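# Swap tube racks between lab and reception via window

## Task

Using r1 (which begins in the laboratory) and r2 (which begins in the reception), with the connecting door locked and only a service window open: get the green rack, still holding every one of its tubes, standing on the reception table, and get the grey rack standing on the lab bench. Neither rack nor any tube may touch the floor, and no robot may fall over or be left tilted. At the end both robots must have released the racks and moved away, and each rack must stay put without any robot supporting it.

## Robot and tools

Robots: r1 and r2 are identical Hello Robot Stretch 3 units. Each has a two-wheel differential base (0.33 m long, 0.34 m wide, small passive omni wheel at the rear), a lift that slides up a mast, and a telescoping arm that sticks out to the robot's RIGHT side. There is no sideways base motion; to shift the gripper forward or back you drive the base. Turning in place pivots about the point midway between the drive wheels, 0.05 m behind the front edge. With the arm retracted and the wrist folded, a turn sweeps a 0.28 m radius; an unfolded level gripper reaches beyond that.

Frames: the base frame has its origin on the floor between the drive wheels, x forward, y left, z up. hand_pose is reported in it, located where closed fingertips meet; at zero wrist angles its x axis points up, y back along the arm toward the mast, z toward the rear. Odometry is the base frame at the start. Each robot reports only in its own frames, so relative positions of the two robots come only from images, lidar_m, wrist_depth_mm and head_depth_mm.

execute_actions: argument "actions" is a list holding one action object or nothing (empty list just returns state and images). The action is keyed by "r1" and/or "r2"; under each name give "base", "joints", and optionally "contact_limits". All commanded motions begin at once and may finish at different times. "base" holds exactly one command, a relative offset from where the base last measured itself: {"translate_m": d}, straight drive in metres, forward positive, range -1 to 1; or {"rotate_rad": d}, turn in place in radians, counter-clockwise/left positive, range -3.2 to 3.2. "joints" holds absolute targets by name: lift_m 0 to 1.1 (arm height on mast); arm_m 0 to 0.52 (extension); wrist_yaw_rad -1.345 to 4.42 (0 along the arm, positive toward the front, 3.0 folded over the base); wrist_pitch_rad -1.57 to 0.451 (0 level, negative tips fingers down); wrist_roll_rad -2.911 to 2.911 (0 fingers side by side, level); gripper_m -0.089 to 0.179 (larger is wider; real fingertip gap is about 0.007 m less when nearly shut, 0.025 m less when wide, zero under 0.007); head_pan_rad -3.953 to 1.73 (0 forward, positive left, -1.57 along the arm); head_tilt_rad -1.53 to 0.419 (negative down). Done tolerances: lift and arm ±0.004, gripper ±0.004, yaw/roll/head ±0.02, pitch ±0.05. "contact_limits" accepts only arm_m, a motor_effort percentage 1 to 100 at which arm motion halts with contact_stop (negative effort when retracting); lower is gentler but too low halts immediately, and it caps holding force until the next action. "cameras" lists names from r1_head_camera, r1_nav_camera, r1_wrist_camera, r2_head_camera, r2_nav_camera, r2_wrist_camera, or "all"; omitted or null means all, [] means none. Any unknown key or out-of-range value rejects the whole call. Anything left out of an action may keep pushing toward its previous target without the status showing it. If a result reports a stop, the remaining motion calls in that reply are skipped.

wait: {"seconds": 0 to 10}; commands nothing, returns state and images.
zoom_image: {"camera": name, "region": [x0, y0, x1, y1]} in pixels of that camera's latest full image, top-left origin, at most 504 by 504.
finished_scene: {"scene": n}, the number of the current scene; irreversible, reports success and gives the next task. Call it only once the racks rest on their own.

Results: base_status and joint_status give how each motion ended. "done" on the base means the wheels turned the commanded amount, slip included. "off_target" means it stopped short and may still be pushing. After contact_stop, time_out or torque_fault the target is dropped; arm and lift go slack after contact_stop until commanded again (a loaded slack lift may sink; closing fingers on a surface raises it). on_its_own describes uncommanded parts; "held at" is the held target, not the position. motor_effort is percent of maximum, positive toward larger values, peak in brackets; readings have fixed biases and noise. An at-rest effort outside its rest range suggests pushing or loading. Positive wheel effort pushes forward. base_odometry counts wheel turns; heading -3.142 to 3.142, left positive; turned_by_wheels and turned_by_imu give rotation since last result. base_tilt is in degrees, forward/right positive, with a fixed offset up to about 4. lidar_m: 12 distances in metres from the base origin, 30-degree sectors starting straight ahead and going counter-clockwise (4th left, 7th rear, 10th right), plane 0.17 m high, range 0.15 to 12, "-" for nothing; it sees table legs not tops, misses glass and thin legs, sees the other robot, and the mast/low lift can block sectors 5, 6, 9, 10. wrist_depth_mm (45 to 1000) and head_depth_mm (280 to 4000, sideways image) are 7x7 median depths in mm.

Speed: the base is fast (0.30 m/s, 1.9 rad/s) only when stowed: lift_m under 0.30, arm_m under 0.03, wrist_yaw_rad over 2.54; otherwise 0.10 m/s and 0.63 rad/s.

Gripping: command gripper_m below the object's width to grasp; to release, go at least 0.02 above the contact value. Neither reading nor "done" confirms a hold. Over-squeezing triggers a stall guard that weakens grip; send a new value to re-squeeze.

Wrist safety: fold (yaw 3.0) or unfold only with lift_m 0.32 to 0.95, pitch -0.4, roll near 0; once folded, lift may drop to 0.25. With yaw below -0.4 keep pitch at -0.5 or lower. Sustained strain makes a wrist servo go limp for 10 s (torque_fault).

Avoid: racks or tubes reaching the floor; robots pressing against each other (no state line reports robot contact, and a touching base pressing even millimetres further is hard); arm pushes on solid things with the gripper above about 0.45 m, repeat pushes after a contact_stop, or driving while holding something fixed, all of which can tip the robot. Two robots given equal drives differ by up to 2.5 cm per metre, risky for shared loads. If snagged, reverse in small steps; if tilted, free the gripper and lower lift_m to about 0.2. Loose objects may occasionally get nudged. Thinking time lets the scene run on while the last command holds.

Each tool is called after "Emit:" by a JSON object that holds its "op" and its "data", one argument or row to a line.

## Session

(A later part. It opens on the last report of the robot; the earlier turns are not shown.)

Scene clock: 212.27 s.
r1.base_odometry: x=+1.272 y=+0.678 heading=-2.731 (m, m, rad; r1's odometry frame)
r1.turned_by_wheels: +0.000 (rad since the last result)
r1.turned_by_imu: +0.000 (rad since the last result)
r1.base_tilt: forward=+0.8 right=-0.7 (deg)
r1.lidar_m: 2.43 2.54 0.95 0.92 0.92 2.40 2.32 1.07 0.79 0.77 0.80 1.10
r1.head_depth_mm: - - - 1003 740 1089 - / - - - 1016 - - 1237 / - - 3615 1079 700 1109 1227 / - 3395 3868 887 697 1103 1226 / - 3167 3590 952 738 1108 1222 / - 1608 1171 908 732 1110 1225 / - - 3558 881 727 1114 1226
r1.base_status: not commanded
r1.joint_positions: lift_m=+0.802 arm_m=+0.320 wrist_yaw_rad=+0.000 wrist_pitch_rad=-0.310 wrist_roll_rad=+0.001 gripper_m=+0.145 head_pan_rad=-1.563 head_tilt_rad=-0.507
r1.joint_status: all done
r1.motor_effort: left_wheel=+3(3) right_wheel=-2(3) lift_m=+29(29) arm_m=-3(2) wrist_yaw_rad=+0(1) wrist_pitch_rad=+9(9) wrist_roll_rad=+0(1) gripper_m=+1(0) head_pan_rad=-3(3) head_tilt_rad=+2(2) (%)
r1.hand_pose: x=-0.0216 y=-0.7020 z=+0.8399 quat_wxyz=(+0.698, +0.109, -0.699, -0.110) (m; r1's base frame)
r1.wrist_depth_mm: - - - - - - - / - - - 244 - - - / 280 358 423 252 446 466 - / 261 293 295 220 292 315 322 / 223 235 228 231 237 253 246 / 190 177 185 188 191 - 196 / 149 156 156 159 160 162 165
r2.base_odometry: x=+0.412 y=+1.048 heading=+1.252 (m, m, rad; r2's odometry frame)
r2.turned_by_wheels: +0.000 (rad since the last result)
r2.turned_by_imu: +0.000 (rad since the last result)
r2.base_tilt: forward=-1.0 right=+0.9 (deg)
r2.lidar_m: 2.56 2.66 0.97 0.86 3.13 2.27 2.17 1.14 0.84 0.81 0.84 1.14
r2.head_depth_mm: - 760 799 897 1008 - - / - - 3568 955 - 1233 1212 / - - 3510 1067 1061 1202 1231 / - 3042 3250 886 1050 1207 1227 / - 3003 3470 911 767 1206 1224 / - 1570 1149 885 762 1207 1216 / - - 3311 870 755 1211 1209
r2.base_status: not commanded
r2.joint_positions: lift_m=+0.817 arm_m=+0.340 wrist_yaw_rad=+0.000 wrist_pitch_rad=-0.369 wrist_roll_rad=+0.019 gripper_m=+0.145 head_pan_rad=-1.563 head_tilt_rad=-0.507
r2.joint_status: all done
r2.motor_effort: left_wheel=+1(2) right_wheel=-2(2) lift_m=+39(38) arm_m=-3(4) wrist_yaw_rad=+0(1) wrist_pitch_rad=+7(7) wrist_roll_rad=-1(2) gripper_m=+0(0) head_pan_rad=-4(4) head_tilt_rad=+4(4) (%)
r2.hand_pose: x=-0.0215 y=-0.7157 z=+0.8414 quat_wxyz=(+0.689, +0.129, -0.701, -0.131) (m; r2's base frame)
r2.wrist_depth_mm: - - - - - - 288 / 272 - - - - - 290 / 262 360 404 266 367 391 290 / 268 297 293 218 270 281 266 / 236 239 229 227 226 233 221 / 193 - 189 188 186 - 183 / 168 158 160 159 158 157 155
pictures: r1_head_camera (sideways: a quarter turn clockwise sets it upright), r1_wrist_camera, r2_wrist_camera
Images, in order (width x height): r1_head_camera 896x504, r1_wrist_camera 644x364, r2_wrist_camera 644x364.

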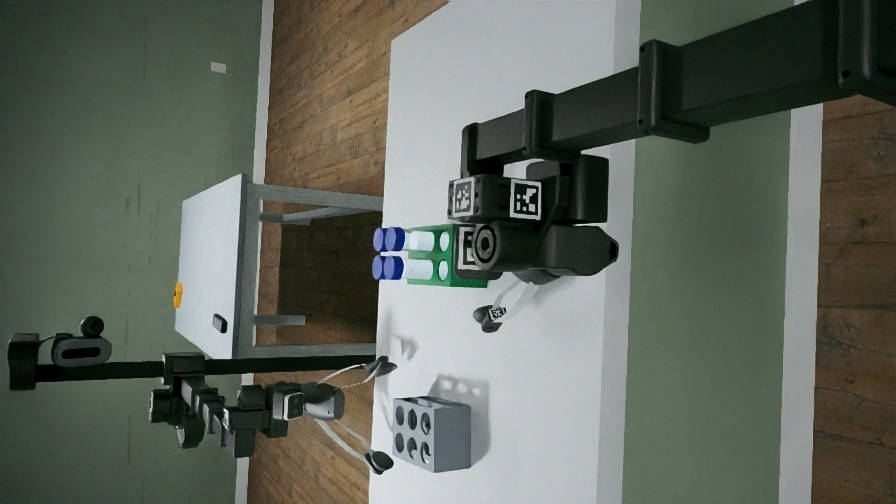

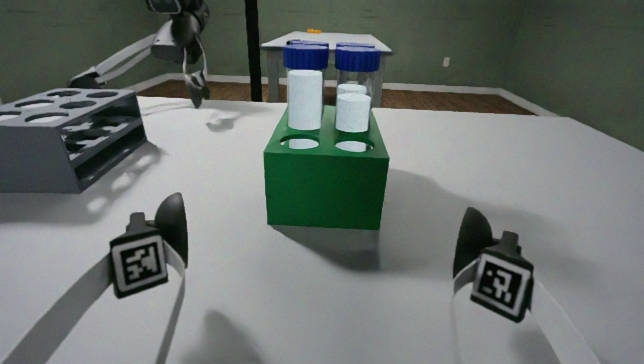

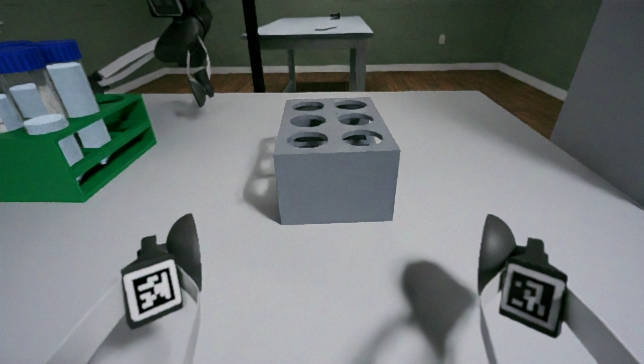

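Emit:
{"op": "execute_actions", "data": {
  "actions": [
    {"r1":{"base":{"translate_m":0.255},"joints":{"wrist_pitch_rad":-0.33,"lift_m":0.812}},"r2":{"base":{"translate_m":0.255}}}
  ],
  "cameras": ["r1_wrist_camera","r2_wrist_camera"]
}}

Scene clock: 220.00 s.
r1.base_odometry: x=+1.038 y=+0.576 heading=-2.731 (m, m, rad; r1's odometry frame)
r1.turned_by_wheels: +0.000 (rad since the last result)
r1.turned_by_imu: +0.001 (rad since the last result)
r1.base_tilt: forward=+0.7 right=-0.8 (deg)
r1.lidar_m: 2.18 2.28 3.14 0.89 1.49 2.66 2.58 1.08 0.79 0.77 0.80 1.11
r1.head_depth_mm: - - - 923 740 1093 - / - - 3260 897 - - 1234 / - 1652 3238 1058 704 1118 1233 / - 2866 3779 937 715 1122 1227 / - - 3543 958 739 1118 1243 / - - 3714 933 733 1118 1234 / 672 698 766 848 784 1118 1235
r1.base_status: done
r1.joint_positions: lift_m=+0.812 arm_m=+0.320 wrist_yaw_rad=+0.000 wrist_pitch_rad=-0.343 wrist_roll_rad=+0.001 gripper_m=+0.145 head_pan_rad=-1.563 head_tilt_rad=-0.507
r1.joint_status: all done
r1.motor_effort: left_wheel=+3(8) right_wheel=-3(5) lift_m=+45(46) arm_m=-3(3) wrist_yaw_rad=+0(1) wrist_pitch_rad=+6(8) wrist_roll_rad=+1(0) gripper_m=+0(0) head_pan_rad=-3(4) head_tilt_rad=+3(3) (%)
r1.hand_pose: x=-0.0216 y=-0.6985 z=+0.8416 quat_wxyz=(+0.697, +0.121, -0.697, -0.121) (m; r1's base frame)
r1.wrist_depth_mm: 285 - - - - 517 - / 289 - - - - - 270 / 290 369 407 269 417 430 258 / 270 289 291 255 302 307 266 / 226 234 228 232 237 250 234 / 190 179 188 191 193 - 197 / 152 158 160 162 163 164 168
r2.base_odometry: x=+0.492 y=+1.290 heading=+1.252 (m, m, rad; r2's odometry frame)
r2.turned_by_wheels: +0.000 (rad since the last result)
r2.turned_by_imu: -0.001 (rad since the last result)
r2.base_tilt: forward=-1.0 right=+0.9 (deg)
r2.lidar_m: 2.31 2.40 0.88 0.88 3.49 2.53 2.44 1.14 0.84 0.80 0.83 1.14
r2.head_depth_mm: - - 3649 910 766 - - / - - 3103 924 - 1231 1214 / - 1620 2508 1063 1061 1204 1241 / - 2691 3497 884 1052 1205 1225 / - - 3205 909 769 1208 1224 / - - 3363 896 762 1205 1214 / - - 3327 888 755 1207 1209
r2.base_status: done
r2.joint_positions: lift_m=+0.817 arm_m=+0.340 wrist_yaw_rad=+0.000 wrist_pitch_rad=-0.369 wrist_roll_rad=+0.019 gripper_m=+0.145 head_pan_rad=-1.563 head_tilt_rad=-0.507
r2.joint_status: not commanded
r2.motor_effort: left_wheel=+2(5) right_wheel=-3(4) lift_m=+38(39) arm_m=-4(3) wrist_yaw_rad=+0(0) wrist_pitch_rad=+7(7) wrist_roll_rad=-1(1) gripper_m=+0(0) head_pan_rad=-4(3) head_tilt_rad=+4(4) (%)
r2.hand_pose: x=-0.0215 y=-0.7157 z=+0.8414 quat_wxyz=(+0.689, +0.129, -0.701, -0.131) (m; r2's base frame)
r2.wrist_depth_mm: - - - - - 496 - / - - - 241 - - 444 / 439 415 406 233 392 386 278 / 304 299 293 245 284 281 252 / 235 239 230 228 225 232 219 / 192 - 188 188 186 - 183 / 168 157 161 159 158 157 155
pictures: r1_wrist_camera, r2_wrist_camera
Images, in order (width x height): r1_wrist_camera 644x364, r2_wrist_camera 644x364.

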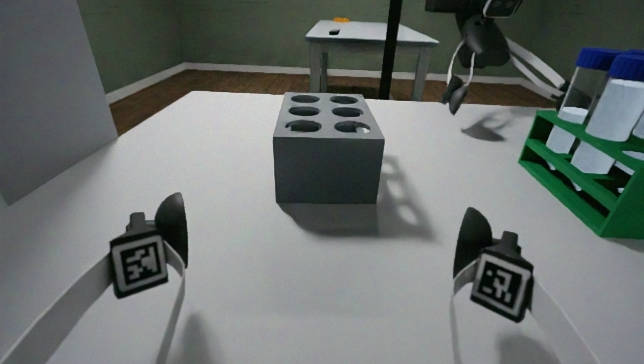

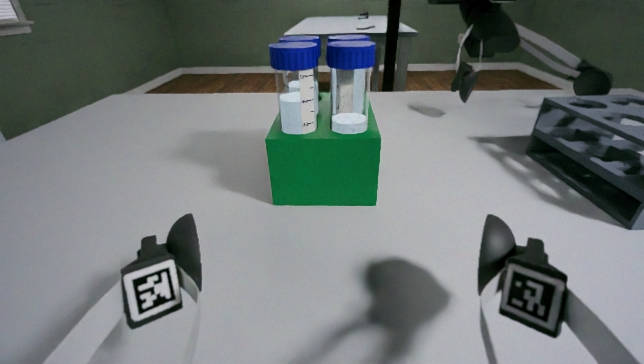

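Emit:
{"op": "execute_actions", "data": {
  "actions": [
    {"r1":{"joints":{"arm_m":0.445}},"r2":{"base":{"translate_m":0.01},"joints":{"arm_m":0.455}}}
  ],
  "cameras": ["r1_wrist_camera","r2_wrist_camera"]
}}

Scene clock: 228.23 s.
r1.base_odometry: x=+1.038 y=+0.576 heading=-2.731 (m, m, rad; r1's odometry frame)
r1.turned_by_wheels: +0.000 (rad since the last result)
r1.turned_by_imu: +0.000 (rad since the last result)
r1.base_tilt: forward=+0.7 right=-0.7 (deg)
r1.lidar_m: 2.18 2.28 3.15 0.89 1.49 2.66 2.58 1.08 0.80 0.77 0.81 1.11
r1.head_depth_mm: - - - 924 740 1092 - / - - 1062 896 - 1142 1233 / - 1649 3236 - 726 1119 1233 / - 3256 3826 - 748 1114 1227 / - - 3566 952 741 1117 1231 / - - 3690 934 732 1117 1229 / 673 698 765 845 784 1109 1234
r1.base_status: not commanded
r1.joint_positions: lift_m=+0.812 arm_m=+0.445 wrist_yaw_rad=+0.000 wrist_pitch_rad=-0.344 wrist_roll_rad=+0.001 gripper_m=+0.145 head_pan_rad=-1.563 head_tilt_rad=-0.507
r1.joint_status: all done
r1.motor_effort: left_wheel=+2(3) right_wheel=-3(3) lift_m=+45(45) arm_m=+5(6) wrist_yaw_rad=+0(0) wrist_pitch_rad=+6(7) wrist_roll_rad=+1(1) gripper_m=+0(0) head_pan_rad=-3(3) head_tilt_rad=+2(3) (%)
r1.hand_pose: x=-0.0216 y=-0.8228 z=+0.8414 quat_wxyz=(+0.696, +0.121, -0.697, -0.121) (m; r1's base frame)
r1.wrist_depth_mm: - - - - - 384 300 / - - - - - - 280 / - 419 399 412 420 438 389 / 293 286 274 191 288 309 215 / 221 234 208 146 215 249 229 / 190 179 145 140 148 - 198 / 151 157 155 155 158 163 166
r2.base_odometry: x=+0.495 y=+1.299 heading=+1.252 (m, m, rad; r2's odometry frame)
r2.turned_by_wheels: +0.000 (rad since the last result)
r2.turned_by_imu: +0.001 (rad since the last result)
r2.base_tilt: forward=-1.0 right=+0.9 (deg)
r2.lidar_m: 2.30 2.39 0.88 0.88 3.50 2.53 2.44 1.15 0.84 0.81 0.83 1.14
r2.head_depth_mm: - - 3634 890 766 - - / - - 1061 940 - 1205 1232 / - 1598 3268 846 782 1204 1232 / - 2993 3477 842 776 1206 1227 / - - 2697 905 769 1212 1221 / - - 3354 896 764 1209 1212 / - - 3325 887 755 1212 1208
r2.base_status: done
r2.joint_positions: lift_m=+0.817 arm_m=+0.455 wrist_yaw_rad=+0.000 wrist_pitch_rad=-0.369 wrist_roll_rad=+0.019 gripper_m=+0.145 head_pan_rad=-1.563 head_tilt_rad=-0.507
r2.joint_status: all done
r2.motor_effort: left_wheel=+2(4) right_wheel=-3(6) lift_m=+38(38) arm_m=+4(6) wrist_yaw_rad=-1(1) wrist_pitch_rad=+7(7) wrist_roll_rad=-1(1) gripper_m=+0(0) head_pan_rad=-4(3) head_tilt_rad=+5(4) (%)
r2.hand_pose: x=-0.0215 y=-0.8300 z=+0.8414 quat_wxyz=(+0.689, +0.129, -0.701, -0.131) (m; r2's base frame)
r2.wrist_depth_mm: - - - - - - 290 / - - - 143 165 - 267 / 457 417 376 121 340 382 331 / 302 295 291 151 255 283 196 / 234 237 212 136 137 232 219 / 192 - 176 143 144 - 182 / 168 157 159 155 153 156 155
pictures: r1_wrist_camera, r2_wrist_camera
Images, in order (width x height): r1_wrist_camera 644x364, r2_wrist_camera 644x364.

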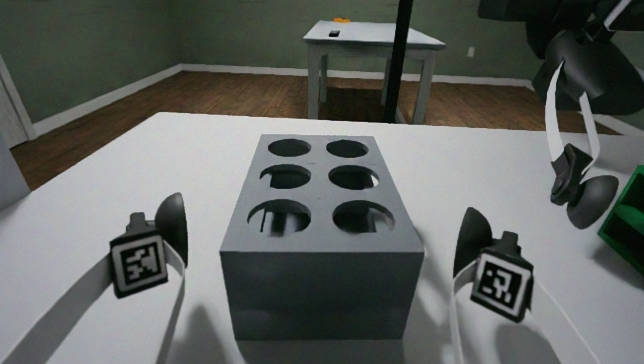

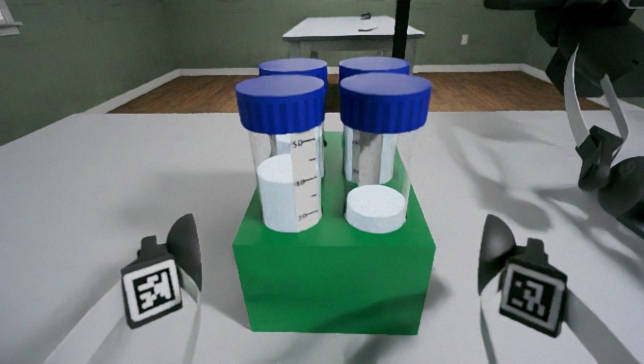

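Emit:
{"op": "execute_actions", "data": {
  "actions": [
    {"r1":{"joints":{"gripper_m":0.025,"lift_m":0.807}},"r2":{"joints":{"gripper_m":0.02}}}
  ],
  "cameras": []
}}

Emit:
{"op": "execute_actions", "data": {
  "actions": [
    {"r1":{"joints":{"lift_m":0.835,"wrist_pitch_rad":-0.29}},"r2":{"joints":{"lift_m":0.845,"wrist_pitch_rad":-0.30}}}
  ],
  "cameras": ["r1_wrist_camera","r2_wrist_camera"]
}}

Scene clock: 235.43 s.
r1.base_odometry: x=+1.038 y=+0.576 heading=-2.731 (m, m, rad; r1's odometry frame)
r1.turned_by_wheels: +0.000 (rad since the last result)
r1.turned_by_imu: +0.000 (rad since the last result)
r1.base_tilt: forward=+0.8 right=-0.7 (deg)
r1.lidar_m: 2.17 2.27 3.15 0.88 1.48 2.66 2.58 1.08 0.79 0.77 0.80 1.11
r1.head_depth_mm: - - - 957 738 1088 - / - - 1067 891 - 1144 1225 / - 1640 3265 - 727 1116 1229 / - 3256 3784 - 750 1114 1230 / - - 3564 957 741 1117 1231 / - - 3675 934 734 1120 1231 / 673 697 767 845 784 1120 1224
r1.base_status: not commanded
r1.joint_positions: lift_m=+0.807 arm_m=+0.445 wrist_yaw_rad=+0.000 wrist_pitch_rad=-0.341 wrist_roll_rad=+0.001 gripper_m=+0.027 head_pan_rad=-1.563 head_tilt_rad=-0.507
r1.joint_status: all done
r1.motor_effort: left_wheel=+3(3) right_wheel=-3(3) lift_m=+29(42) arm_m=+5(5) wrist_yaw_rad=+0(1) wrist_pitch_rad=+5(6) wrist_roll_rad=+0(1) gripper_m=-34(100) head_pan_rad=-3(3) head_tilt_rad=+3(3) (%)
r1.hand_pose: x=-0.0215 y=-0.8231 z=+0.8376 quat_wxyz=(+0.697, +0.120, -0.697, -0.120) (m; r1's base frame)
r1.wrist_depth_mm: - - - - - - 299 / - - - - - - 277 / - 415 391 245 411 423 371 / 277 278 273 194 281 301 223 / 217 221 138 137 137 233 226 / 179 181 152 146 148 190 192 / 156 153 155 157 157 160 162
r2.base_odometry: x=+0.495 y=+1.299 heading=+1.252 (m, m, rad; r2's odometry frame)
r2.turned_by_wheels: +0.000 (rad since the last result)
r2.turned_by_imu: +0.001 (rad since the last result)
r2.base_tilt: forward=-1.0 right=+0.9 (deg)
r2.lidar_m: 2.29 2.39 0.88 0.88 3.49 2.54 2.44 1.15 0.84 0.81 0.84 1.14
r2.head_depth_mm: - - 3649 903 765 - - / - - 1067 897 - 1206 1230 / - 1595 3270 845 782 1204 1236 / - 3020 3541 838 774 1204 1231 / - - 2695 905 769 1205 1218 / - - 3378 897 761 1207 1211 / - - 3335 887 754 1210 1207
r2.base_status: not commanded
r2.joint_positions: lift_m=+0.817 arm_m=+0.455 wrist_yaw_rad=+0.001 wrist_pitch_rad=-0.368 wrist_roll_rad=+0.019 gripper_m=+0.021 head_pan_rad=-1.563 head_tilt_rad=-0.507
r2.joint_status: all done
r2.motor_effort: left_wheel=+2(2) right_wheel=-4(4) lift_m=+39(39) arm_m=+4(5) wrist_yaw_rad=-1(2) wrist_pitch_rad=+7(7) wrist_roll_rad=-1(2) gripper_m=-25(99) head_pan_rad=-3(3) head_tilt_rad=+4(4) (%)
r2.hand_pose: x=-0.0212 y=-0.8301 z=+0.8415 quat_wxyz=(+0.689, +0.129, -0.701, -0.130) (m; r2's base frame)
r2.wrist_depth_mm: - - - - - - 295 / - - - 144 144 - 267 / 455 415 377 116 157 385 333 / 301 297 291 144 257 282 263 / 235 232 183 135 136 223 221 / 192 191 141 139 138 186 183 / 162 161 160 154 152 157 156
pictures: none
No camera images: the call's "cameras" was empty. Leave "cameras" out to get every camera's image.

Scene clock: 236.47 s.
r1.base_odometry: x=+1.038 y=+0.576 heading=-2.731 (m, m, rad; r1's odometry frame)
r1.turned_by_wheels: +0.000 (rad since the last result)
r1.turned_by_imu: +0.000 (rad since the last result)
r1.base_tilt: forward=+0.7 right=-0.7 (deg)
r1.lidar_m: 2.18 2.27 3.15 0.89 1.49 2.66 2.58 1.08 0.80 0.77 0.80 1.11
r1.head_depth_mm: - - - 911 767 - - / - - 1059 875 - 1144 1225 / - 1623 3681 - 728 1115 1221 / - 2919 3905 863 747 1116 1224 / - - 3545 950 741 1112 1231 / - - 3700 931 733 1119 1228 / 674 697 766 846 786 1109 1230
r1.base_status: not commanded
r1.joint_positions: lift_m=+0.835 arm_m=+0.445 wrist_yaw_rad=+0.000 wrist_pitch_rad=-0.323 wrist_roll_rad=+0.001 gripper_m=+0.031 head_pan_rad=-1.563 head_tilt_rad=-0.507
r1.joint_status: all done
r1.on_its_own: gripper_m is held at +0.032, not at your +0.025, by its stall guard, which is still easing
r1.motor_effort: left_wheel=+3(3) right_wheel=-3(3) lift_m=+45(49) arm_m=+5(5) wrist_yaw_rad=+0(0) wrist_pitch_rad=+15(19) wrist_roll_rad=+1(1) gripper_m=-4(34) head_pan_rad=-3(3) head_tilt_rad=+4(3) (%)
r1.hand_pose: x=-0.0215 y=-0.8250 z=+0.8692 quat_wxyz=(+0.698, +0.114, -0.698, -0.114) (m; r1's base frame)
r1.wrist_depth_mm: - - - - - 363 299 / - - - - - - 280 / - - - - - - 326 / - 344 347 198 341 368 224 / 267 268 138 137 136 285 262 / 217 219 151 146 148 232 234 / 190 186 187 178 186 195 196
r2.base_odometry: x=+0.495 y=+1.299 heading=+1.252 (m, m, rad; r2's odometry frame)
r2.turned_by_wheels: +0.000 (rad since the last result)
r2.turned_by_imu: +0.000 (rad since the last result)
r2.base_tilt: forward=-0.9 right=+0.9 (deg)
r2.lidar_m: 2.30 2.39 0.88 0.87 3.49 2.53 2.44 1.15 0.84 0.80 0.83 1.14
r2.head_depth_mm: - - 3641 896 769 - - / - - 1060 - - 1202 1241 / - 1680 3535 848 782 1205 1234 / - 2703 3753 842 775 1204 1230 / - - 2682 904 768 1208 1220 / - - 3345 896 763 1209 1214 / - - 3339 887 753 1210 1204
r2.base_status: not commanded
r2.joint_positions: lift_m=+0.844 arm_m=+0.455 wrist_yaw_rad=+0.001 wrist_pitch_rad=-0.360 wrist_roll_rad=+0.019 gripper_m=+0.025 head_pan_rad=-1.563 head_tilt_rad=-0.507
r2.joint_status: wrist_pitch_rad off_target (ended at -0.360, target -0.300); the others done
r2.on_its_own: gripper_m is held at +0.026, not at your +0.020, by its stall guard, which is still easing
r2.motor_effort: left_wheel=+3(3) right_wheel=-3(5) lift_m=+41(43) arm_m=+4(4) wrist_yaw_rad=-1(1) wrist_pitch_rad=+23(26) wrist_roll_rad=-1(1) gripper_m=-4(25) head_pan_rad=-3(4) head_tilt_rad=+4(4) (%)
r2.hand_pose: x=-0.0212 y=-0.8310 z=+0.8703 quat_wxyz=(+0.689, +0.126, -0.702, -0.127) (m; r2's base frame)
r2.wrist_depth_mm: - - - - - - 295 / - - - 146 - - 265 / - - 447 117 157 - 421 / 362 355 348 145 304 336 315 / 277 274 201 136 136 264 261 / 228 226 140 139 137 221 216 / 192 190 186 158 175 186 185
pictures: r1_wrist_camera, r2_wrist_camera
Images, in order (width x height): r1_wrist_camera 644x364, r2_wrist_camera 644x364.

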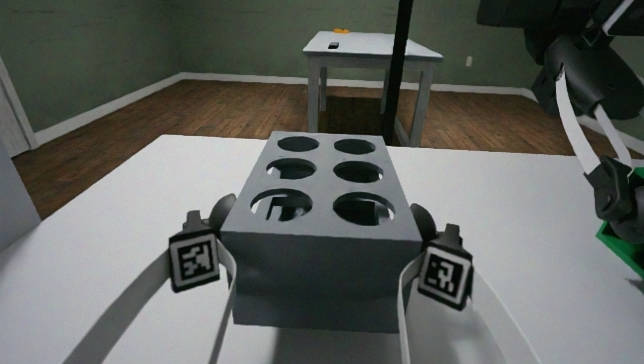

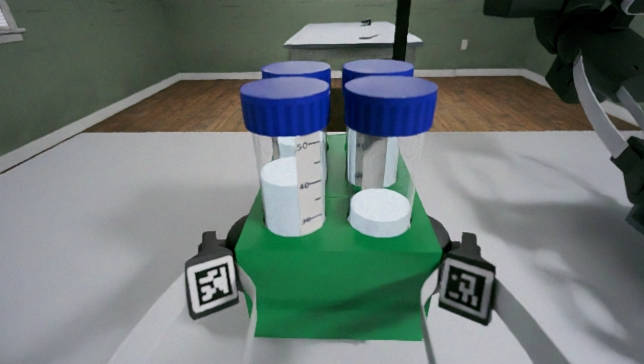

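Emit:
{"op": "execute_actions", "data": {
  "actions": [
    {"r1":{"joints":{"arm_m":0.2}},"r2":{"joints":{"arm_m":0.22}}}
  ],
  "cameras": ["r1_wrist_camera","r2_wrist_camera"]
}}

Emit:
{"op": "execute_actions", "data": {
  "actions": [
    {"r1":{"base":{"rotate_rad":-0.94}},"r2":{"base":{"rotate_rad":1.1}}}
  ],
  "cameras": []
}}

Emit:
{"op": "execute_actions", "data": {
  "actions": [
    {"r1":{"base":{"translate_m":-0.2}},"r2":{"base":{"translate_m":0.17}}}
  ],
  "cameras": ["r1_wrist_camera","r2_wrist_camera"]
}}

Scene clock: 269.53 s.
r1.base_odometry: x=+1.038 y=+0.576 heading=-2.731 (m, m, rad; r1's odometry frame)
r1.turned_by_wheels: +0.000 (rad since the last result)
r1.turned_by_imu: +0.000 (rad since the last result)
r1.base_tilt: forward=+0.7 right=-0.7 (deg)
r1.lidar_m: 2.18 2.27 3.11 0.89 1.49 2.66 2.58 1.08 0.80 0.77 0.80 1.11
r1.head_depth_mm: - - - 1003 767 - - / - - 1174 989 - 1171 1232 / - 1617 3406 981 - 1172 1223 / - 2889 3834 971 - 1144 1236 / - - 3439 956 738 1116 1234 / - - 3700 936 732 1117 1223 / 673 698 768 846 788 1122 1227
r1.base_status: not commanded
r1.joint_positions: lift_m=+0.835 arm_m=+0.200 wrist_yaw_rad=+0.000 wrist_pitch_rad=-0.323 wrist_roll_rad=+0.001 gripper_m=+0.048 head_pan_rad=-1.563 head_tilt_rad=-0.507
r1.joint_status: all done
r1.on_its_own: gripper_m is held at +0.046, not at your +0.025, by its stall guard, which is not easing now
r1.motor_effort: left_wheel=+3(3) right_wheel=-3(3) lift_m=+46(46) arm_m=-3(5) wrist_yaw_rad=+0(0) wrist_pitch_rad=+16(16) wrist_roll_rad=+1(1) gripper_m=-23(24) head_pan_rad=-2(3) head_tilt_rad=+4(3) (%)
r1.hand_pose: x=-0.0215 y=-0.5806 z=+0.8692 quat_wxyz=(+0.698, +0.114, -0.698, -0.114) (m; r1's base frame)
r1.wrist_depth_mm: 299 400 - - - - - / 319 408 - - - 569 - / 347 413 496 513 515 540 554 / 382 343 350 199 347 374 380 / 265 269 138 137 136 287 292 / 217 219 150 146 147 233 235 / 190 187 188 180 188 195 197
r2.base_odometry: x=+0.495 y=+1.299 heading=+1.252 (m, m, rad; r2's odometry frame)
r2.turned_by_wheels: +0.000 (rad since the last result)
r2.turned_by_imu: +0.001 (rad since the last result)
r2.base_tilt: forward=-0.9 right=+0.9 (deg)
r2.lidar_m: 2.30 2.38 0.88 0.87 3.50 2.54 2.43 1.15 0.84 0.81 0.83 1.14
r2.head_depth_mm: - - 3623 945 768 - - / - - 1153 978 - 1205 1240 / - 1587 2607 973 - 1203 1233 / - 2722 3468 686 - 1208 1226 / - - 2697 906 768 1206 1219 / - - 3393 896 761 1211 1209 / - - 3317 886 753 1207 1206
r2.base_status: not commanded
r2.joint_positions: lift_m=+0.844 arm_m=+0.220 wrist_yaw_rad=+0.001 wrist_pitch_rad=-0.360 wrist_roll_rad=+0.019 gripper_m=+0.037 head_pan_rad=-1.563 head_tilt_rad=-0.507
r2.joint_status: all done
r2.on_its_own: gripper_m is held at +0.036, not at your +0.020, by its stall guard, which is not easing now
r2.motor_effort: left_wheel=+2(2) right_wheel=-4(4) lift_m=+41(42) arm_m=-4(3) wrist_yaw_rad=-1(2) wrist_pitch_rad=+23(23) wrist_roll_rad=-1(1) gripper_m=-19(19) head_pan_rad=-3(4) head_tilt_rad=+4(4) (%)
r2.hand_pose: x=-0.0213 y=-0.5967 z=+0.8703 quat_wxyz=(+0.689, +0.126, -0.702, -0.128) (m; r2's base frame)
r2.wrist_depth_mm: - - - - - - - / 442 - - 146 571 576 - / 434 499 449 117 146 465 459 / 361 357 351 145 306 337 337 / 280 276 202 135 136 266 263 / 228 228 141 139 137 221 218 / 196 192 189 159 177 186 186
pictures: r1_wrist_camera, r2_wrist_camera
Images, in order (width x height): r1_wrist_camera 644x364, r2_wrist_camera 644x364.

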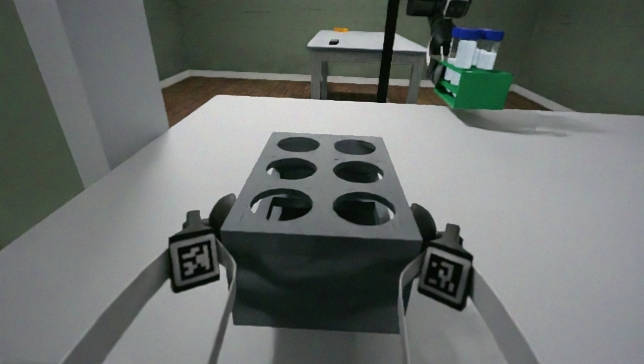

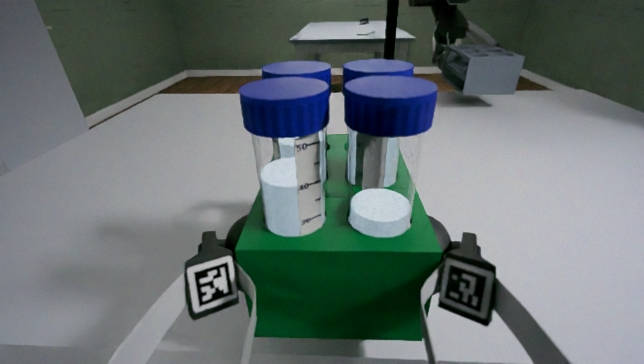

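Scene clock: 272.27 s.
r1.base_odometry: x=+1.038 y=+0.576 heading=+2.613 (m, m, rad; r1's odometry frame)
r1.turned_by_wheels: -0.940 (rad since the last result)
r1.turned_by_imu: -0.944 (rad since the last result)
r1.base_tilt: forward=+0.6 right=-0.7 (deg)
r1.lidar_m: 0.83 1.25 2.18 2.36 0.89 0.89 1.01 2.60 2.06 0.98 0.78 0.77
r1.head_depth_mm: 1774 2132 2506 2627 2010 - - / 1442 1676 1977 2362 - 1434 1251 / 1227 1385 1604 1853 - 1433 1262 / 1064 1178 1323 1440 - 1462 1250 / 937 1029 1138 1160 1439 1491 1243 / 839 922 1018 944 1230 1368 1233 / 870 998 3169 935 785 1192 1208
r1.base_status: done
r1.joint_positions: lift_m=+0.835 arm_m=+0.200 wrist_yaw_rad=+0.000 wrist_pitch_rad=-0.323 wrist_roll_rad=+0.001 gripper_m=+0.048 head_pan_rad=-1.563 head_tilt_rad=-0.507
r1.joint_status: not commanded
r1.on_its_own: gripper_m is held at +0.046, not at your +0.025, by its stall guard, which is not easing now
r1.motor_effort: left_wheel=+3(8) right_wheel=-3(9) lift_m=+46(46) arm_m=-3(3) wrist_yaw_rad=+0(1) wrist_pitch_rad=+16(15) wrist_roll_rad=+0(0) gripper_m=-23(23) head_pan_rad=-3(3) head_tilt_rad=+3(4) (%)
r1.hand_pose: x=-0.0215 y=-0.5806 z=+0.8692 quat_wxyz=(+0.698, +0.114, -0.698, -0.114) (m; r1's base frame)
r1.wrist_depth_mm: - 948 563 734 - - - / - 702 587 788 - - - / 474 479 497 753 - - - / 338 347 370 200 - - - / 272 307 137 137 136 - - / 464 553 150 146 147 - - / 489 648 833 - - - -
r2.base_odometry: x=+0.495 y=+1.299 heading=+2.352 (m, m, rad; r2's odometry frame)
r2.turned_by_wheels: +1.100 (rad since the last result)
r2.turned_by_imu: +1.086 (rad since the last result)
r2.base_tilt: forward=-1.0 right=+1.0 (deg)
r2.lidar_m: 0.87 1.02 0.93 2.52 2.48 1.10 0.83 0.81 0.84 1.20 2.30 2.41
r2.head_depth_mm: 933 987 1040 1103 1127 - - / 1063 1127 1202 1272 - 1445 1241 / 1228 1313 1418 1492 - 1475 1236 / 1456 1580 1725 688 - 1464 1233 / 1787 1988 2209 2267 1802 1465 1221 / 1958 2151 2362 2349 1777 1447 1219 / 1878 2040 2242 2317 1779 1436 1206
r2.base_status: done
r2.joint_positions: lift_m=+0.844 arm_m=+0.220 wrist_yaw_rad=+0.000 wrist_pitch_rad=-0.359 wrist_roll_rad=+0.019 gripper_m=+0.037 head_pan_rad=-1.563 head_tilt_rad=-0.507
r2.joint_status: not commanded
r2.on_its_own: gripper_m is held at +0.036, not at your +0.020, by its stall guard, which is not easing now
r2.motor_effort: left_wheel=-2(6) right_wheel=+2(8) lift_m=+41(41) arm_m=-4(4) wrist_yaw_rad=-1(1) wrist_pitch_rad=+23(23) wrist_roll_rad=-2(1) gripper_m=-20(20) head_pan_rad=-4(4) head_tilt_rad=+4(4) (%)
r2.hand_pose: x=-0.0215 y=-0.5967 z=+0.8703 quat_wxyz=(+0.689, +0.126, -0.702, -0.128) (m; r2's base frame)
r2.wrist_depth_mm: - - - - 758 566 446 / - - - 145 146 584 459 / - - - 117 146 602 472 / - - - 141 752 636 489 / - - - 136 136 651 502 / - - 141 139 137 637 520 / - - - 158 900 757 541
pictures: none
No camera images: the call's "cameras" was empty. Leave "cameras" out to get every camera's image.

Scene clock: 275.57 s.
r1.base_odometry: x=+1.211 y=+0.475 heading=+2.613 (m, m, rad; r1's odometry frame)
r1.turned_by_wheels: +0.000 (rad since the last result)
r1.turned_by_imu: +0.000 (rad since the last result)
r1.base_tilt: forward=+0.7 right=-0.6 (deg)
r1.lidar_m: 1.00 1.47 2.30 2.48 0.76 1.01 0.81 2.49 2.46 1.18 0.94 0.93
r1.head_depth_mm: 2063 2266 2463 2507 2032 - - / 1755 2044 2421 2537 - 1446 1254 / 1502 1677 1934 2248 - 1431 1259 / 1290 1442 1619 1719 - 1453 1251 / 1145 1252 1384 1559 1700 1493 1240 / 1019 1111 1217 1341 1497 1485 1235 / 925 995 1078 979 1294 1387 1230
r1.base_status: done
r1.joint_positions: lift_m=+0.835 arm_m=+0.200 wrist_yaw_rad=+0.000 wrist_pitch_rad=-0.323 wrist_roll_rad=+0.001 gripper_m=+0.048 head_pan_rad=-1.563 head_tilt_rad=-0.507
r1.joint_status: not commanded
r1.on_its_own: gripper_m is held at +0.046, not at your +0.025, by its stall guard, which is not easing now
r1.motor_effort: left_wheel=+3(4) right_wheel=-3(10) lift_m=+46(46) arm_m=-2(3) wrist_yaw_rad=+0(1) wrist_pitch_rad=+16(15) wrist_roll_rad=+0(1) gripper_m=-23(23) head_pan_rad=-3(3) head_tilt_rad=+3(3) (%)
r1.hand_pose: x=-0.0215 y=-0.5806 z=+0.8692 quat_wxyz=(+0.698, +0.114, -0.698, -0.114) (m; r1's base frame)
r1.wrist_depth_mm: - 577 720 956 - - - / 662 609 756 - - - - / 466 616 817 979 - - - / 380 667 810 199 - - - / 585 712 137 137 137 - - / 611 702 151 145 147 - - / 631 842 - - - - -
r2.base_odometry: x=+0.375 y=+1.420 heading=+2.352 (m, m, rad; r2's odometry frame)
r2.turned_by_wheels: +0.000 (rad since the last result)
r2.turned_by_imu: -0.001 (rad since the last result)
r2.base_tilt: forward=-0.9 right=+0.9 (deg)
r2.lidar_m: 0.72 0.71 0.83 2.60 2.56 1.30 0.98 0.96 1.00 1.41 2.22 2.33
r2.head_depth_mm: 1107 1167 1232 1309 1339 - - / 1261 1342 1426 1508 - 1477 1245 / 1451 1557 1675 1794 - 1473 1236 / 1723 1876 2042 716 - 1464 1232 / 1971 2164 2402 2363 1798 1458 1224 / 1891 2067 2289 2340 1789 1445 1215 / 1805 1965 2168 2285 1775 1436 1207
r2.base_status: done
r2.joint_positions: lift_m=+0.844 arm_m=+0.220 wrist_yaw_rad=+0.000 wrist_pitch_rad=-0.359 wrist_roll_rad=+0.019 gripper_m=+0.037 head_pan_rad=-1.563 head_tilt_rad=-0.507
r2.joint_status: not commanded
r2.on_its_own: gripper_m is held at +0.036, not at your +0.020, by its stall guard, which is not easing now
r2.motor_effort: left_wheel=-2(2) right_wheel=+3(8) lift_m=+41(41) arm_m=-3(3) wrist_yaw_rad=-1(0) wrist_pitch_rad=+23(23) wrist_roll_rad=-2(1) gripper_m=-20(19) head_pan_rad=-4(3) head_tilt_rad=+4(4) (%)
r2.hand_pose: x=-0.0215 y=-0.5967 z=+0.8703 quat_wxyz=(+0.689, +0.126, -0.702, -0.128) (m; r2's base frame)
r2.wrist_depth_mm: - - - - 941 701 556 / - - - 146 146 734 579 / - - - 117 146 764 597 / - - - 145 927 784 615 / - - - 135 136 793 630 / - - 141 139 137 796 642 / - - - 159 940 958 670
pictures: r1_wrist_camera, r2_wrist_camera
Images, in order (width x height): r1_wrist_camera 644x364, r2_wrist_camera 644x364.

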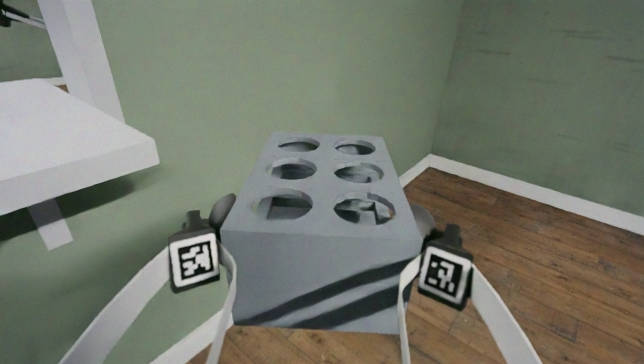

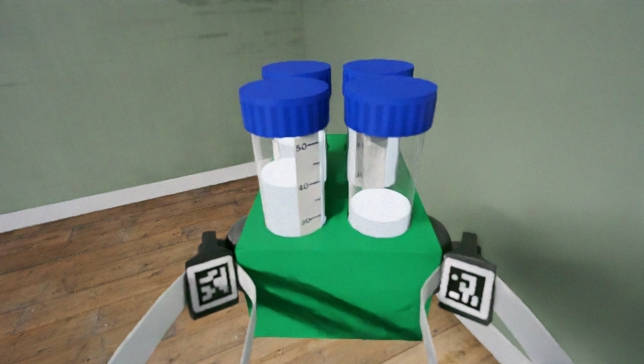

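Emit:
{"op": "execute_actions", "data": {
  "actions": [
    {"r1":{"base":{"rotate_rad":-1.93},"joints":{"arm_m":0.49,"lift_m":0.80}},"r2":{"base":{"rotate_rad":2.16},"joints":{"arm_m":0.45,"lift_m":0.815}}}
  ],
  "cameras": ["r1_wrist_camera","r2_wrist_camera","r1_head_camera","r2_head_camera"]
}}

Scene clock: 290.93 s.
r1.base_odometry: x=+1.211 y=+0.475 heading=+0.683 (m, m, rad; r1's odometry frame)
r1.turned_by_wheels: -1.930 (rad since the last result)
r1.turned_by_imu: -1.939 (rad since the last result)
r1.base_tilt: forward=+0.7 right=-0.6 (deg)
r1.lidar_m: 1.77 1.06 0.93 0.93 1.10 1.94 2.31 2.71 0.75 0.81 2.80 2.46
r1.head_depth_mm: 2752 2958 1692 1080 847 1621 - / 2831 3063 1644 1121 - - 1234 / 2863 3145 1614 - 899 1513 1265 / 2971 3238 1603 915 1696 1503 1252 / 3055 3384 3543 1035 1696 1416 1239 / 3154 3480 3608 2348 1057 1399 1239 / 3223 3570 3633 2441 1844 1473 1231
r1.base_status: done
r1.joint_positions: lift_m=+0.800 arm_m=+0.490 wrist_yaw_rad=+0.000 wrist_pitch_rad=-0.322 wrist_roll_rad=+0.001 gripper_m=+0.048 head_pan_rad=-1.563 head_tilt_rad=-0.507
r1.joint_status: all done
r1.on_its_own: gripper_m is held at +0.046, not at your +0.025, by its stall guard, which is not easing now
r1.motor_effort: left_wheel=+2(9) right_wheel=-3(9) lift_m=+30(40) arm_m=+5(3) wrist_yaw_rad=+0(0) wrist_pitch_rad=+15(16) wrist_roll_rad=+1(1) gripper_m=-23(23) head_pan_rad=-3(3) head_tilt_rad=+3(4) (%)
r1.hand_pose: x=-0.0216 y=-0.8701 z=+0.8349 quat_wxyz=(+0.698, +0.114, -0.698, -0.114) (m; r1's base frame)
r1.wrist_depth_mm: - - - - - - - / - - - - 930 956 - / - - - 525 536 563 577 / - - 357 200 351 386 394 / - 275 137 137 136 297 302 / 224 226 150 146 147 241 241 / 195 191 193 185 191 200 202
r2.base_odometry: x=+0.375 y=+1.420 heading=-1.771 (m, m, rad; r2's odometry frame)
r2.turned_by_wheels: +2.160 (rad since the last result)
r2.turned_by_imu: +2.132 (rad since the last result)
r2.base_tilt: forward=-1.0 right=+1.0 (deg)
r2.lidar_m: 2.51 1.25 0.97 0.96 1.01 1.49 2.22 2.37 0.71 0.74 0.83 2.57
r2.head_depth_mm: 2748 2989 3236 2461 1856 - - / 2750 3023 3099 1110 - 1031 1212 / 2762 3035 1565 899 872 1403 1200 / 2829 3057 1455 886 1645 1463 1232 / 2844 3070 1421 979 1639 1459 1223 / 2867 3149 1400 969 1673 1443 1212 / 2886 3165 3307 945 1668 1400 1206
r2.base_status: done
r2.joint_positions: lift_m=+0.815 arm_m=+0.450 wrist_yaw_rad=+0.001 wrist_pitch_rad=-0.359 wrist_roll_rad=+0.019 gripper_m=+0.037 head_pan_rad=-1.563 head_tilt_rad=-0.507
r2.joint_status: all done
r2.on_its_own: gripper_m is held at +0.036, not at your +0.020, by its stall guard, which is not easing now
r2.motor_effort: left_wheel=-2(5) right_wheel=+3(9) lift_m=+19(40) arm_m=+4(10) wrist_yaw_rad=-1(1) wrist_pitch_rad=+23(23) wrist_roll_rad=-1(1) gripper_m=-20(20) head_pan_rad=-4(4) head_tilt_rad=+4(4) (%)
r2.hand_pose: x=-0.0213 y=-0.8261 z=+0.8416 quat_wxyz=(+0.689, +0.126, -0.702, -0.127) (m; r2's base frame)
r2.wrist_depth_mm: - - - - - - - / - - 847 146 146 - - / - 533 483 119 146 496 - / 377 377 370 145 324 356 - / 291 294 210 135 136 283 279 / 242 240 141 140 137 234 230 / 203 204 199 159 187 198 195
pictures: r1_head_camera (sideways: a quarter turn clockwise sets it upright), r1_wrist_camera, r2_head_camera (sideways: a quarter turn clockwise sets it upright), r2_wrist_camera
Images, in order (width x height): r1_head_camera 896x504, r1_wrist_camera 644x364, r2_head_camera 896x504, r2_wrist_camera 644x364.

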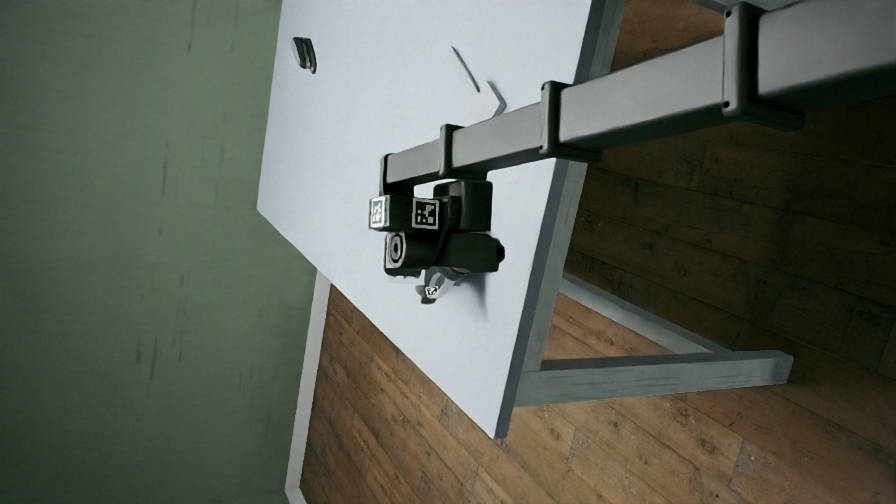

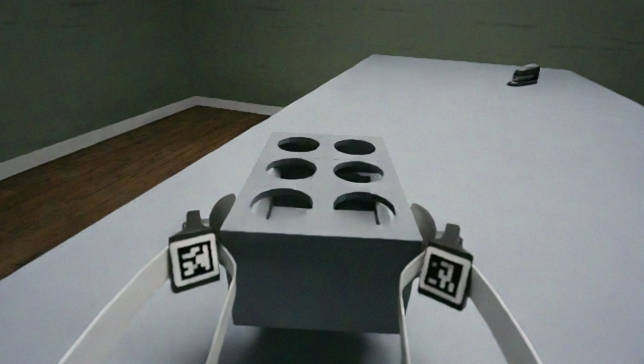

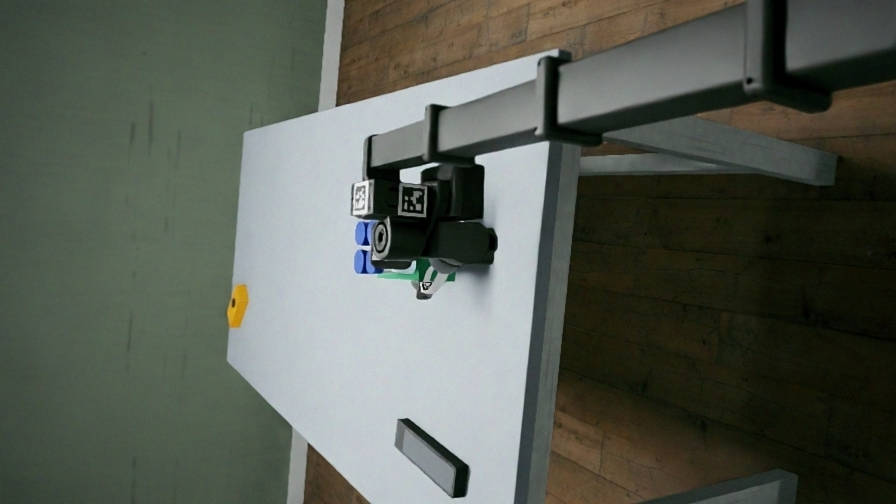

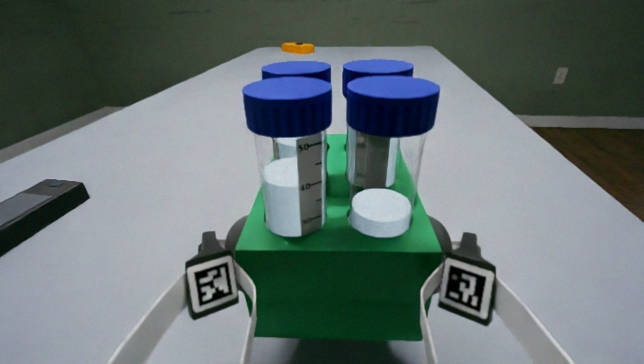

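Emit:
{"op": "execute_actions", "data": {
  "actions": [
    {"r1":{"joints":{"lift_m":0.761}},"r2":{"joints":{"lift_m":0.771}}}
  ],
  "cameras": []
}}

Scene clock: 295.87 s.
r1.base_odometry: x=+1.211 y=+0.475 heading=+0.683 (m, m, rad; r1's odometry frame)
r1.turned_by_wheels: +0.000 (rad since the last result)
r1.turned_by_imu: +0.000 (rad since the last result)
r1.base_tilt: forward=+0.7 right=-0.7 (deg)
r1.lidar_m: 1.77 1.06 0.93 0.93 1.10 1.94 2.30 2.71 0.76 0.81 2.80 2.46
r1.head_depth_mm: 2773 3010 1669 1084 845 1541 1043 / 2798 3083 1650 1072 853 - - / 2887 3131 1622 1179 1703 1513 1252 / 2965 3258 1598 1027 1692 1509 1256 / 3077 3370 3541 1034 1682 1404 1251 / 3151 3470 3684 2344 1056 1397 1229 / 3261 3581 3600 2465 1842 1475 1225
r1.base_status: not commanded
r1.joint_positions: lift_m=+0.761 arm_m=+0.490 wrist_yaw_rad=+0.000 wrist_pitch_rad=-0.312 wrist_roll_rad=+0.001 gripper_m=+0.048 head_pan_rad=-1.563 head_tilt_rad=-0.507
r1.joint_status: all done
r1.on_its_own: gripper_m is held at +0.046, not at your +0.025, by its stall guard, which is not easing now
r1.motor_effort: left_wheel=+3(2) right_wheel=-3(2) lift_m=+29(33) arm_m=+4(4) wrist_yaw_rad=+0(1) wrist_pitch_rad=+10(15) wrist_roll_rad=+1(1) gripper_m=-23(23) head_pan_rad=-3(3) head_tilt_rad=+2(4) (%)
r1.hand_pose: x=-0.0216 y=-0.8711 z=+0.7983 quat_wxyz=(+0.698, +0.110, -0.699, -0.111) (m; r1's base frame)
r1.wrist_depth_mm: - - - - - - - / - - - 900 796 849 - / - - 422 427 441 455 471 / - 287 273 198 289 312 317 / 220 222 138 137 136 237 239 / 180 180 151 146 148 192 194 / 157 153 155 156 156 160 161
r2.base_odometry: x=+0.375 y=+1.420 heading=-1.771 (m, m, rad; r2's odometry frame)
r2.turned_by_wheels: +0.000 (rad since the last result)
r2.turned_by_imu: +0.001 (rad since the last result)
r2.base_tilt: forward=-0.9 right=+1.0 (deg)
r2.lidar_m: 2.51 1.26 0.97 0.95 1.01 1.49 2.23 2.37 0.71 0.74 0.83 2.57
r2.head_depth_mm: 2722 3012 3192 2461 1808 1518 - / 2771 2990 2995 1055 - - 1238 / 2786 2999 1465 - 875 1398 1204 / 2821 3056 1449 905 1657 1467 1227 / 2838 3048 1419 976 1638 1462 1224 / 2865 3171 1406 968 1678 1447 1214 / 2890 3172 3315 945 1664 1396 1206
r2.base_status: not commanded
r2.joint_positions: lift_m=+0.772 arm_m=+0.450 wrist_yaw_rad=+0.001 wrist_pitch_rad=-0.340 wrist_roll_rad=+0.019 gripper_m=+0.037 head_pan_rad=-1.563 head_tilt_rad=-0.507
r2.joint_status: all done
r2.on_its_own: gripper_m is held at +0.036, not at your +0.020, by its stall guard, which is not easing now
r2.motor_effort: left_wheel=-2(2) right_wheel=+3(2) lift_m=+16(18) arm_m=+4(4) wrist_yaw_rad=-1(1) wrist_pitch_rad=+16(23) wrist_roll_rad=-1(2) gripper_m=-19(19) head_pan_rad=-4(3) head_tilt_rad=+4(4) (%)
r2.hand_pose: x=-0.0213 y=-0.8281 z=+0.8020 quat_wxyz=(+0.691, +0.119, -0.703, -0.121) (m; r2's base frame)
r2.wrist_depth_mm: - - - - - - - / - - 730 148 540 - - / 444 438 399 119 162 403 - / 293 307 301 143 262 290 284 / 238 234 182 137 135 225 223 / 192 191 140 139 137 187 183 / 162 161 158 152 151 157 155
pictures: none
No camera images: the call's "cameras" was empty. Leave "cameras" out to get every camera's image.

Emit:
{"op": "execute_actions", "data": {
  "actions": [
    {"r1":{"joints":{"gripper_m":0.14}},"r2":{"joints":{"gripper_m":0.14}}}
  ],
  "cameras": []
}}

Emit:
{"op": "execute_actions", "data": {
  "actions": [
    {"r1":{"joints":{"arm_m":0.08}},"r2":{"joints":{"arm_m":0.04}}}
  ],
  "cameras": ["r1_wrist_camera","r2_wrist_camera"]
}}

Scene clock: 304.17 s.
r1.base_odometry: x=+1.211 y=+0.475 heading=+0.683 (m, m, rad; r1's odometry frame)
r1.turned_by_wheels: +0.000 (rad since the last result)
r1.turned_by_imu: +0.000 (rad since the last result)
r1.base_tilt: forward=+0.7 right=-0.6 (deg)
r1.lidar_m: 1.78 1.06 0.93 0.93 1.10 1.93 2.31 2.71 0.75 0.81 2.80 2.46
r1.head_depth_mm: 2742 3002 1684 1083 847 1554 1039 / 2809 3055 1651 1076 854 - - / 2890 3194 1613 1180 1708 1520 1262 / 2947 3309 1592 1029 1707 1514 1256 / 3071 3339 3520 1037 1681 1416 1242 / 3179 3500 3655 2355 1054 1401 1230 / 3233 3585 3641 2465 1839 1475 1230
r1.base_status: not commanded
r1.joint_positions: lift_m=+0.761 arm_m=+0.490 wrist_yaw_rad=+0.000 wrist_pitch_rad=-0.310 wrist_roll_rad=+0.001 gripper_m=+0.140 head_pan_rad=-1.563 head_tilt_rad=-0.507
r1.joint_status: all done
r1.motor_effort: left_wheel=+2(3) right_wheel=-3(3) lift_m=+29(29) arm_m=+4(5) wrist_yaw_rad=+0(1) wrist_pitch_rad=+9(11) wrist_roll_rad=+0(0) gripper_m=+0(97) head_pan_rad=-3(3) head_tilt_rad=+2(2) (%)
r1.hand_pose: x=-0.0216 y=-0.8713 z=+0.7987 quat_wxyz=(+0.698, +0.109, -0.699, -0.110) (m; r1's base frame)
r1.wrist_depth_mm: - - - - - - - / - - - 892 798 857 - / - - 420 430 442 453 467 / - 289 279 199 288 311 321 / 221 233 140 136 177 250 242 / 187 176 153 146 150 - 194 / - 154 155 155 157 159 163
r2.base_odometry: x=+0.375 y=+1.420 heading=-1.771 (m, m, rad; r2's odometry frame)
r2.turned_by_wheels: +0.000 (rad since the last result)
r2.turned_by_imu: +0.001 (rad since the last result)
r2.base_tilt: forward=-0.9 right=+0.9 (deg)
r2.lidar_m: 2.52 1.25 0.97 0.95 1.01 1.49 2.22 2.36 0.71 0.74 0.83 2.56
r2.head_depth_mm: 2719 2992 3215 2470 1801 1520 - / 2766 3033 2993 1054 - - 1243 / 2780 3016 1466 - 875 1398 1204 / 2806 3039 1445 903 1650 1471 1227 / 2833 3057 1423 976 1636 1453 1218 / 2856 3151 1400 969 1683 1446 1207 / 2857 3204 3312 946 1661 1396 1210
r2.base_status: not commanded
r2.joint_positions: lift_m=+0.772 arm_m=+0.450 wrist_yaw_rad=+0.001 wrist_pitch_rad=-0.322 wrist_roll_rad=+0.019 gripper_m=+0.140 head_pan_rad=-1.563 head_tilt_rad=-0.507
r2.joint_status: all done
r2.motor_effort: left_wheel=-2(2) right_wheel=+2(3) lift_m=+16(16) arm_m=+4(4) wrist_yaw_rad=+0(2) wrist_pitch_rad=+9(16) wrist_roll_rad=-2(1) gripper_m=+0(81) head_pan_rad=-3(3) head_tilt_rad=+4(4) (%)
r2.hand_pose: x=-0.0213 y=-0.8301 z=+0.8062 quat_wxyz=(+0.692, +0.113, -0.704, -0.115) (m; r2's base frame)
r2.wrist_depth_mm: - - - - - - - / - - 840 159 762 - - / 518 465 425 118 115 431 - / 306 319 316 153 274 304 297 / 247 250 230 137 142 245 232 / 198 205 181 139 141 - 189 / 171 160 160 153 155 156 159
pictures: none
No camera images: the call's "cameras" was empty. Leave "cameras" out to get every camera's image.

Scene clock: 308.37 s.
r1.base_odometry: x=+1.211 y=+0.475 heading=+0.683 (m, m, rad; r1's odometry frame)
r1.turned_by_wheels: +0.000 (rad since the last result)
r1.turned_by_imu: +0.000 (rad since the last result)
r1.base_tilt: forward=+0.7 right=-0.8 (deg)
r1.lidar_m: 1.77 1.06 0.93 0.93 1.09 1.93 2.30 2.72 0.75 0.82 2.80 2.46
r1.head_depth_mm: 2755 2951 1680 1085 845 1545 1047 / 2818 3076 1649 1072 869 1551 - / 2889 3216 1626 1058 885 1514 - / 2954 3285 1588 957 1710 1631 - / 3089 3316 3584 1031 1674 1432 1239 / 3151 3493 3699 2339 1056 1397 1232 / 3273 3565 3647 2438 1851 1467 1236
r1.base_status: not commanded
r1.joint_positions: lift_m=+0.761 arm_m=+0.080 wrist_yaw_rad=+0.000 wrist_pitch_rad=-0.309 wrist_roll_rad=+0.001 gripper_m=+0.140 head_pan_rad=-1.563 head_tilt_rad=-0.507
r1.joint_status: all done
r1.motor_effort: left_wheel=+3(3) right_wheel=-3(3) lift_m=+29(29) arm_m=-3(2) wrist_yaw_rad=+0(0) wrist_pitch_rad=+9(10) wrist_roll_rad=+0(1) gripper_m=+0(1) head_pan_rad=-3(3) head_tilt_rad=+3(2) (%)
r1.hand_pose: x=-0.0216 y=-0.4620 z=+0.7990 quat_wxyz=(+0.698, +0.109, -0.699, -0.109) (m; r1's base frame)
r1.wrist_depth_mm: - - - - - - - / - - - 577 822 857 - / - - 483 439 460 465 485 / - - 572 499 421 365 346 / - - - - - - 380 / - - - - - - - / 972 962 913 - - - 439
r2.base_odometry: x=+0.375 y=+1.420 heading=-1.771 (m, m, rad; r2's odometry frame)
r2.turned_by_wheels: +0.000 (rad since the last result)
r2.turned_by_imu: +0.000 (rad since the last result)
r2.base_tilt: forward=-1.0 right=+1.0 (deg)
r2.lidar_m: 2.51 1.26 0.97 0.95 1.02 1.49 2.22 2.37 0.71 0.74 0.84 2.58
r2.head_depth_mm: 2726 3019 3235 2478 1804 1494 1319 / 2760 3029 2994 1011 864 1406 - / 2763 3048 1468 1003 873 1434 - / 2804 3025 1441 910 1649 1550 - / 2804 3045 1427 980 1638 1463 1219 / 2864 3144 1402 970 1673 1449 1216 / 2895 3154 3326 947 1670 1405 1203
r2.base_status: not commanded
r2.joint_positions: lift_m=+0.772 arm_m=+0.040 wrist_yaw_rad=+0.001 wrist_pitch_rad=-0.321 wrist_roll_rad=+0.019 gripper_m=+0.140 head_pan_rad=-1.563 head_tilt_rad=-0.507
r2.joint_status: all done
r2.motor_effort: left_wheel=-2(2) right_wheel=+3(3) lift_m=+17(17) arm_m=-4(0) wrist_yaw_rad=-1(1) wrist_pitch_rad=+8(9) wrist_roll_rad=-1(1) gripper_m=+0(0) head_pan_rad=-3(3) head_tilt_rad=+4(5) (%)
r2.hand_pose: x=-0.0213 y=-0.4208 z=+0.8065 quat_wxyz=(+0.692, +0.113, -0.704, -0.114) (m; r2's base frame)
r2.wrist_depth_mm: - - - - - - - / - - 839 584 786 - - / 513 478 465 456 444 441 - / - 506 471 458 433 421 - / - 599 - - - - - / - - - - - - - / - 909 - - 799 938 971
pictures: r1_wrist_camera, r2_wrist_camera
Images, in order (width x height): r1_wrist_camera 644x364, r2_wrist_camera 644x364.

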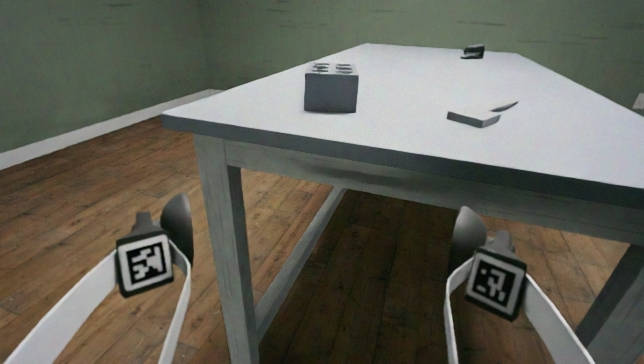

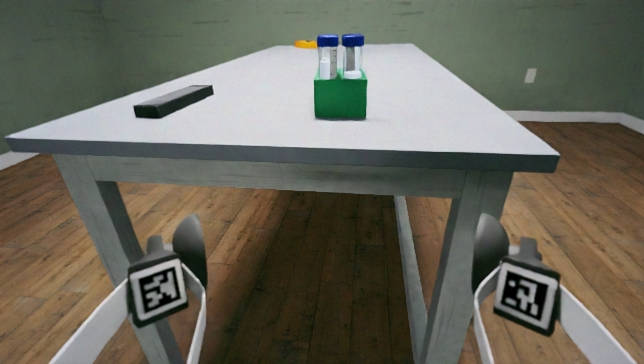

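Emit:
{"op": "finished_scene", "data": {
  "scene": 2
}}

The scene is finished: the task was done.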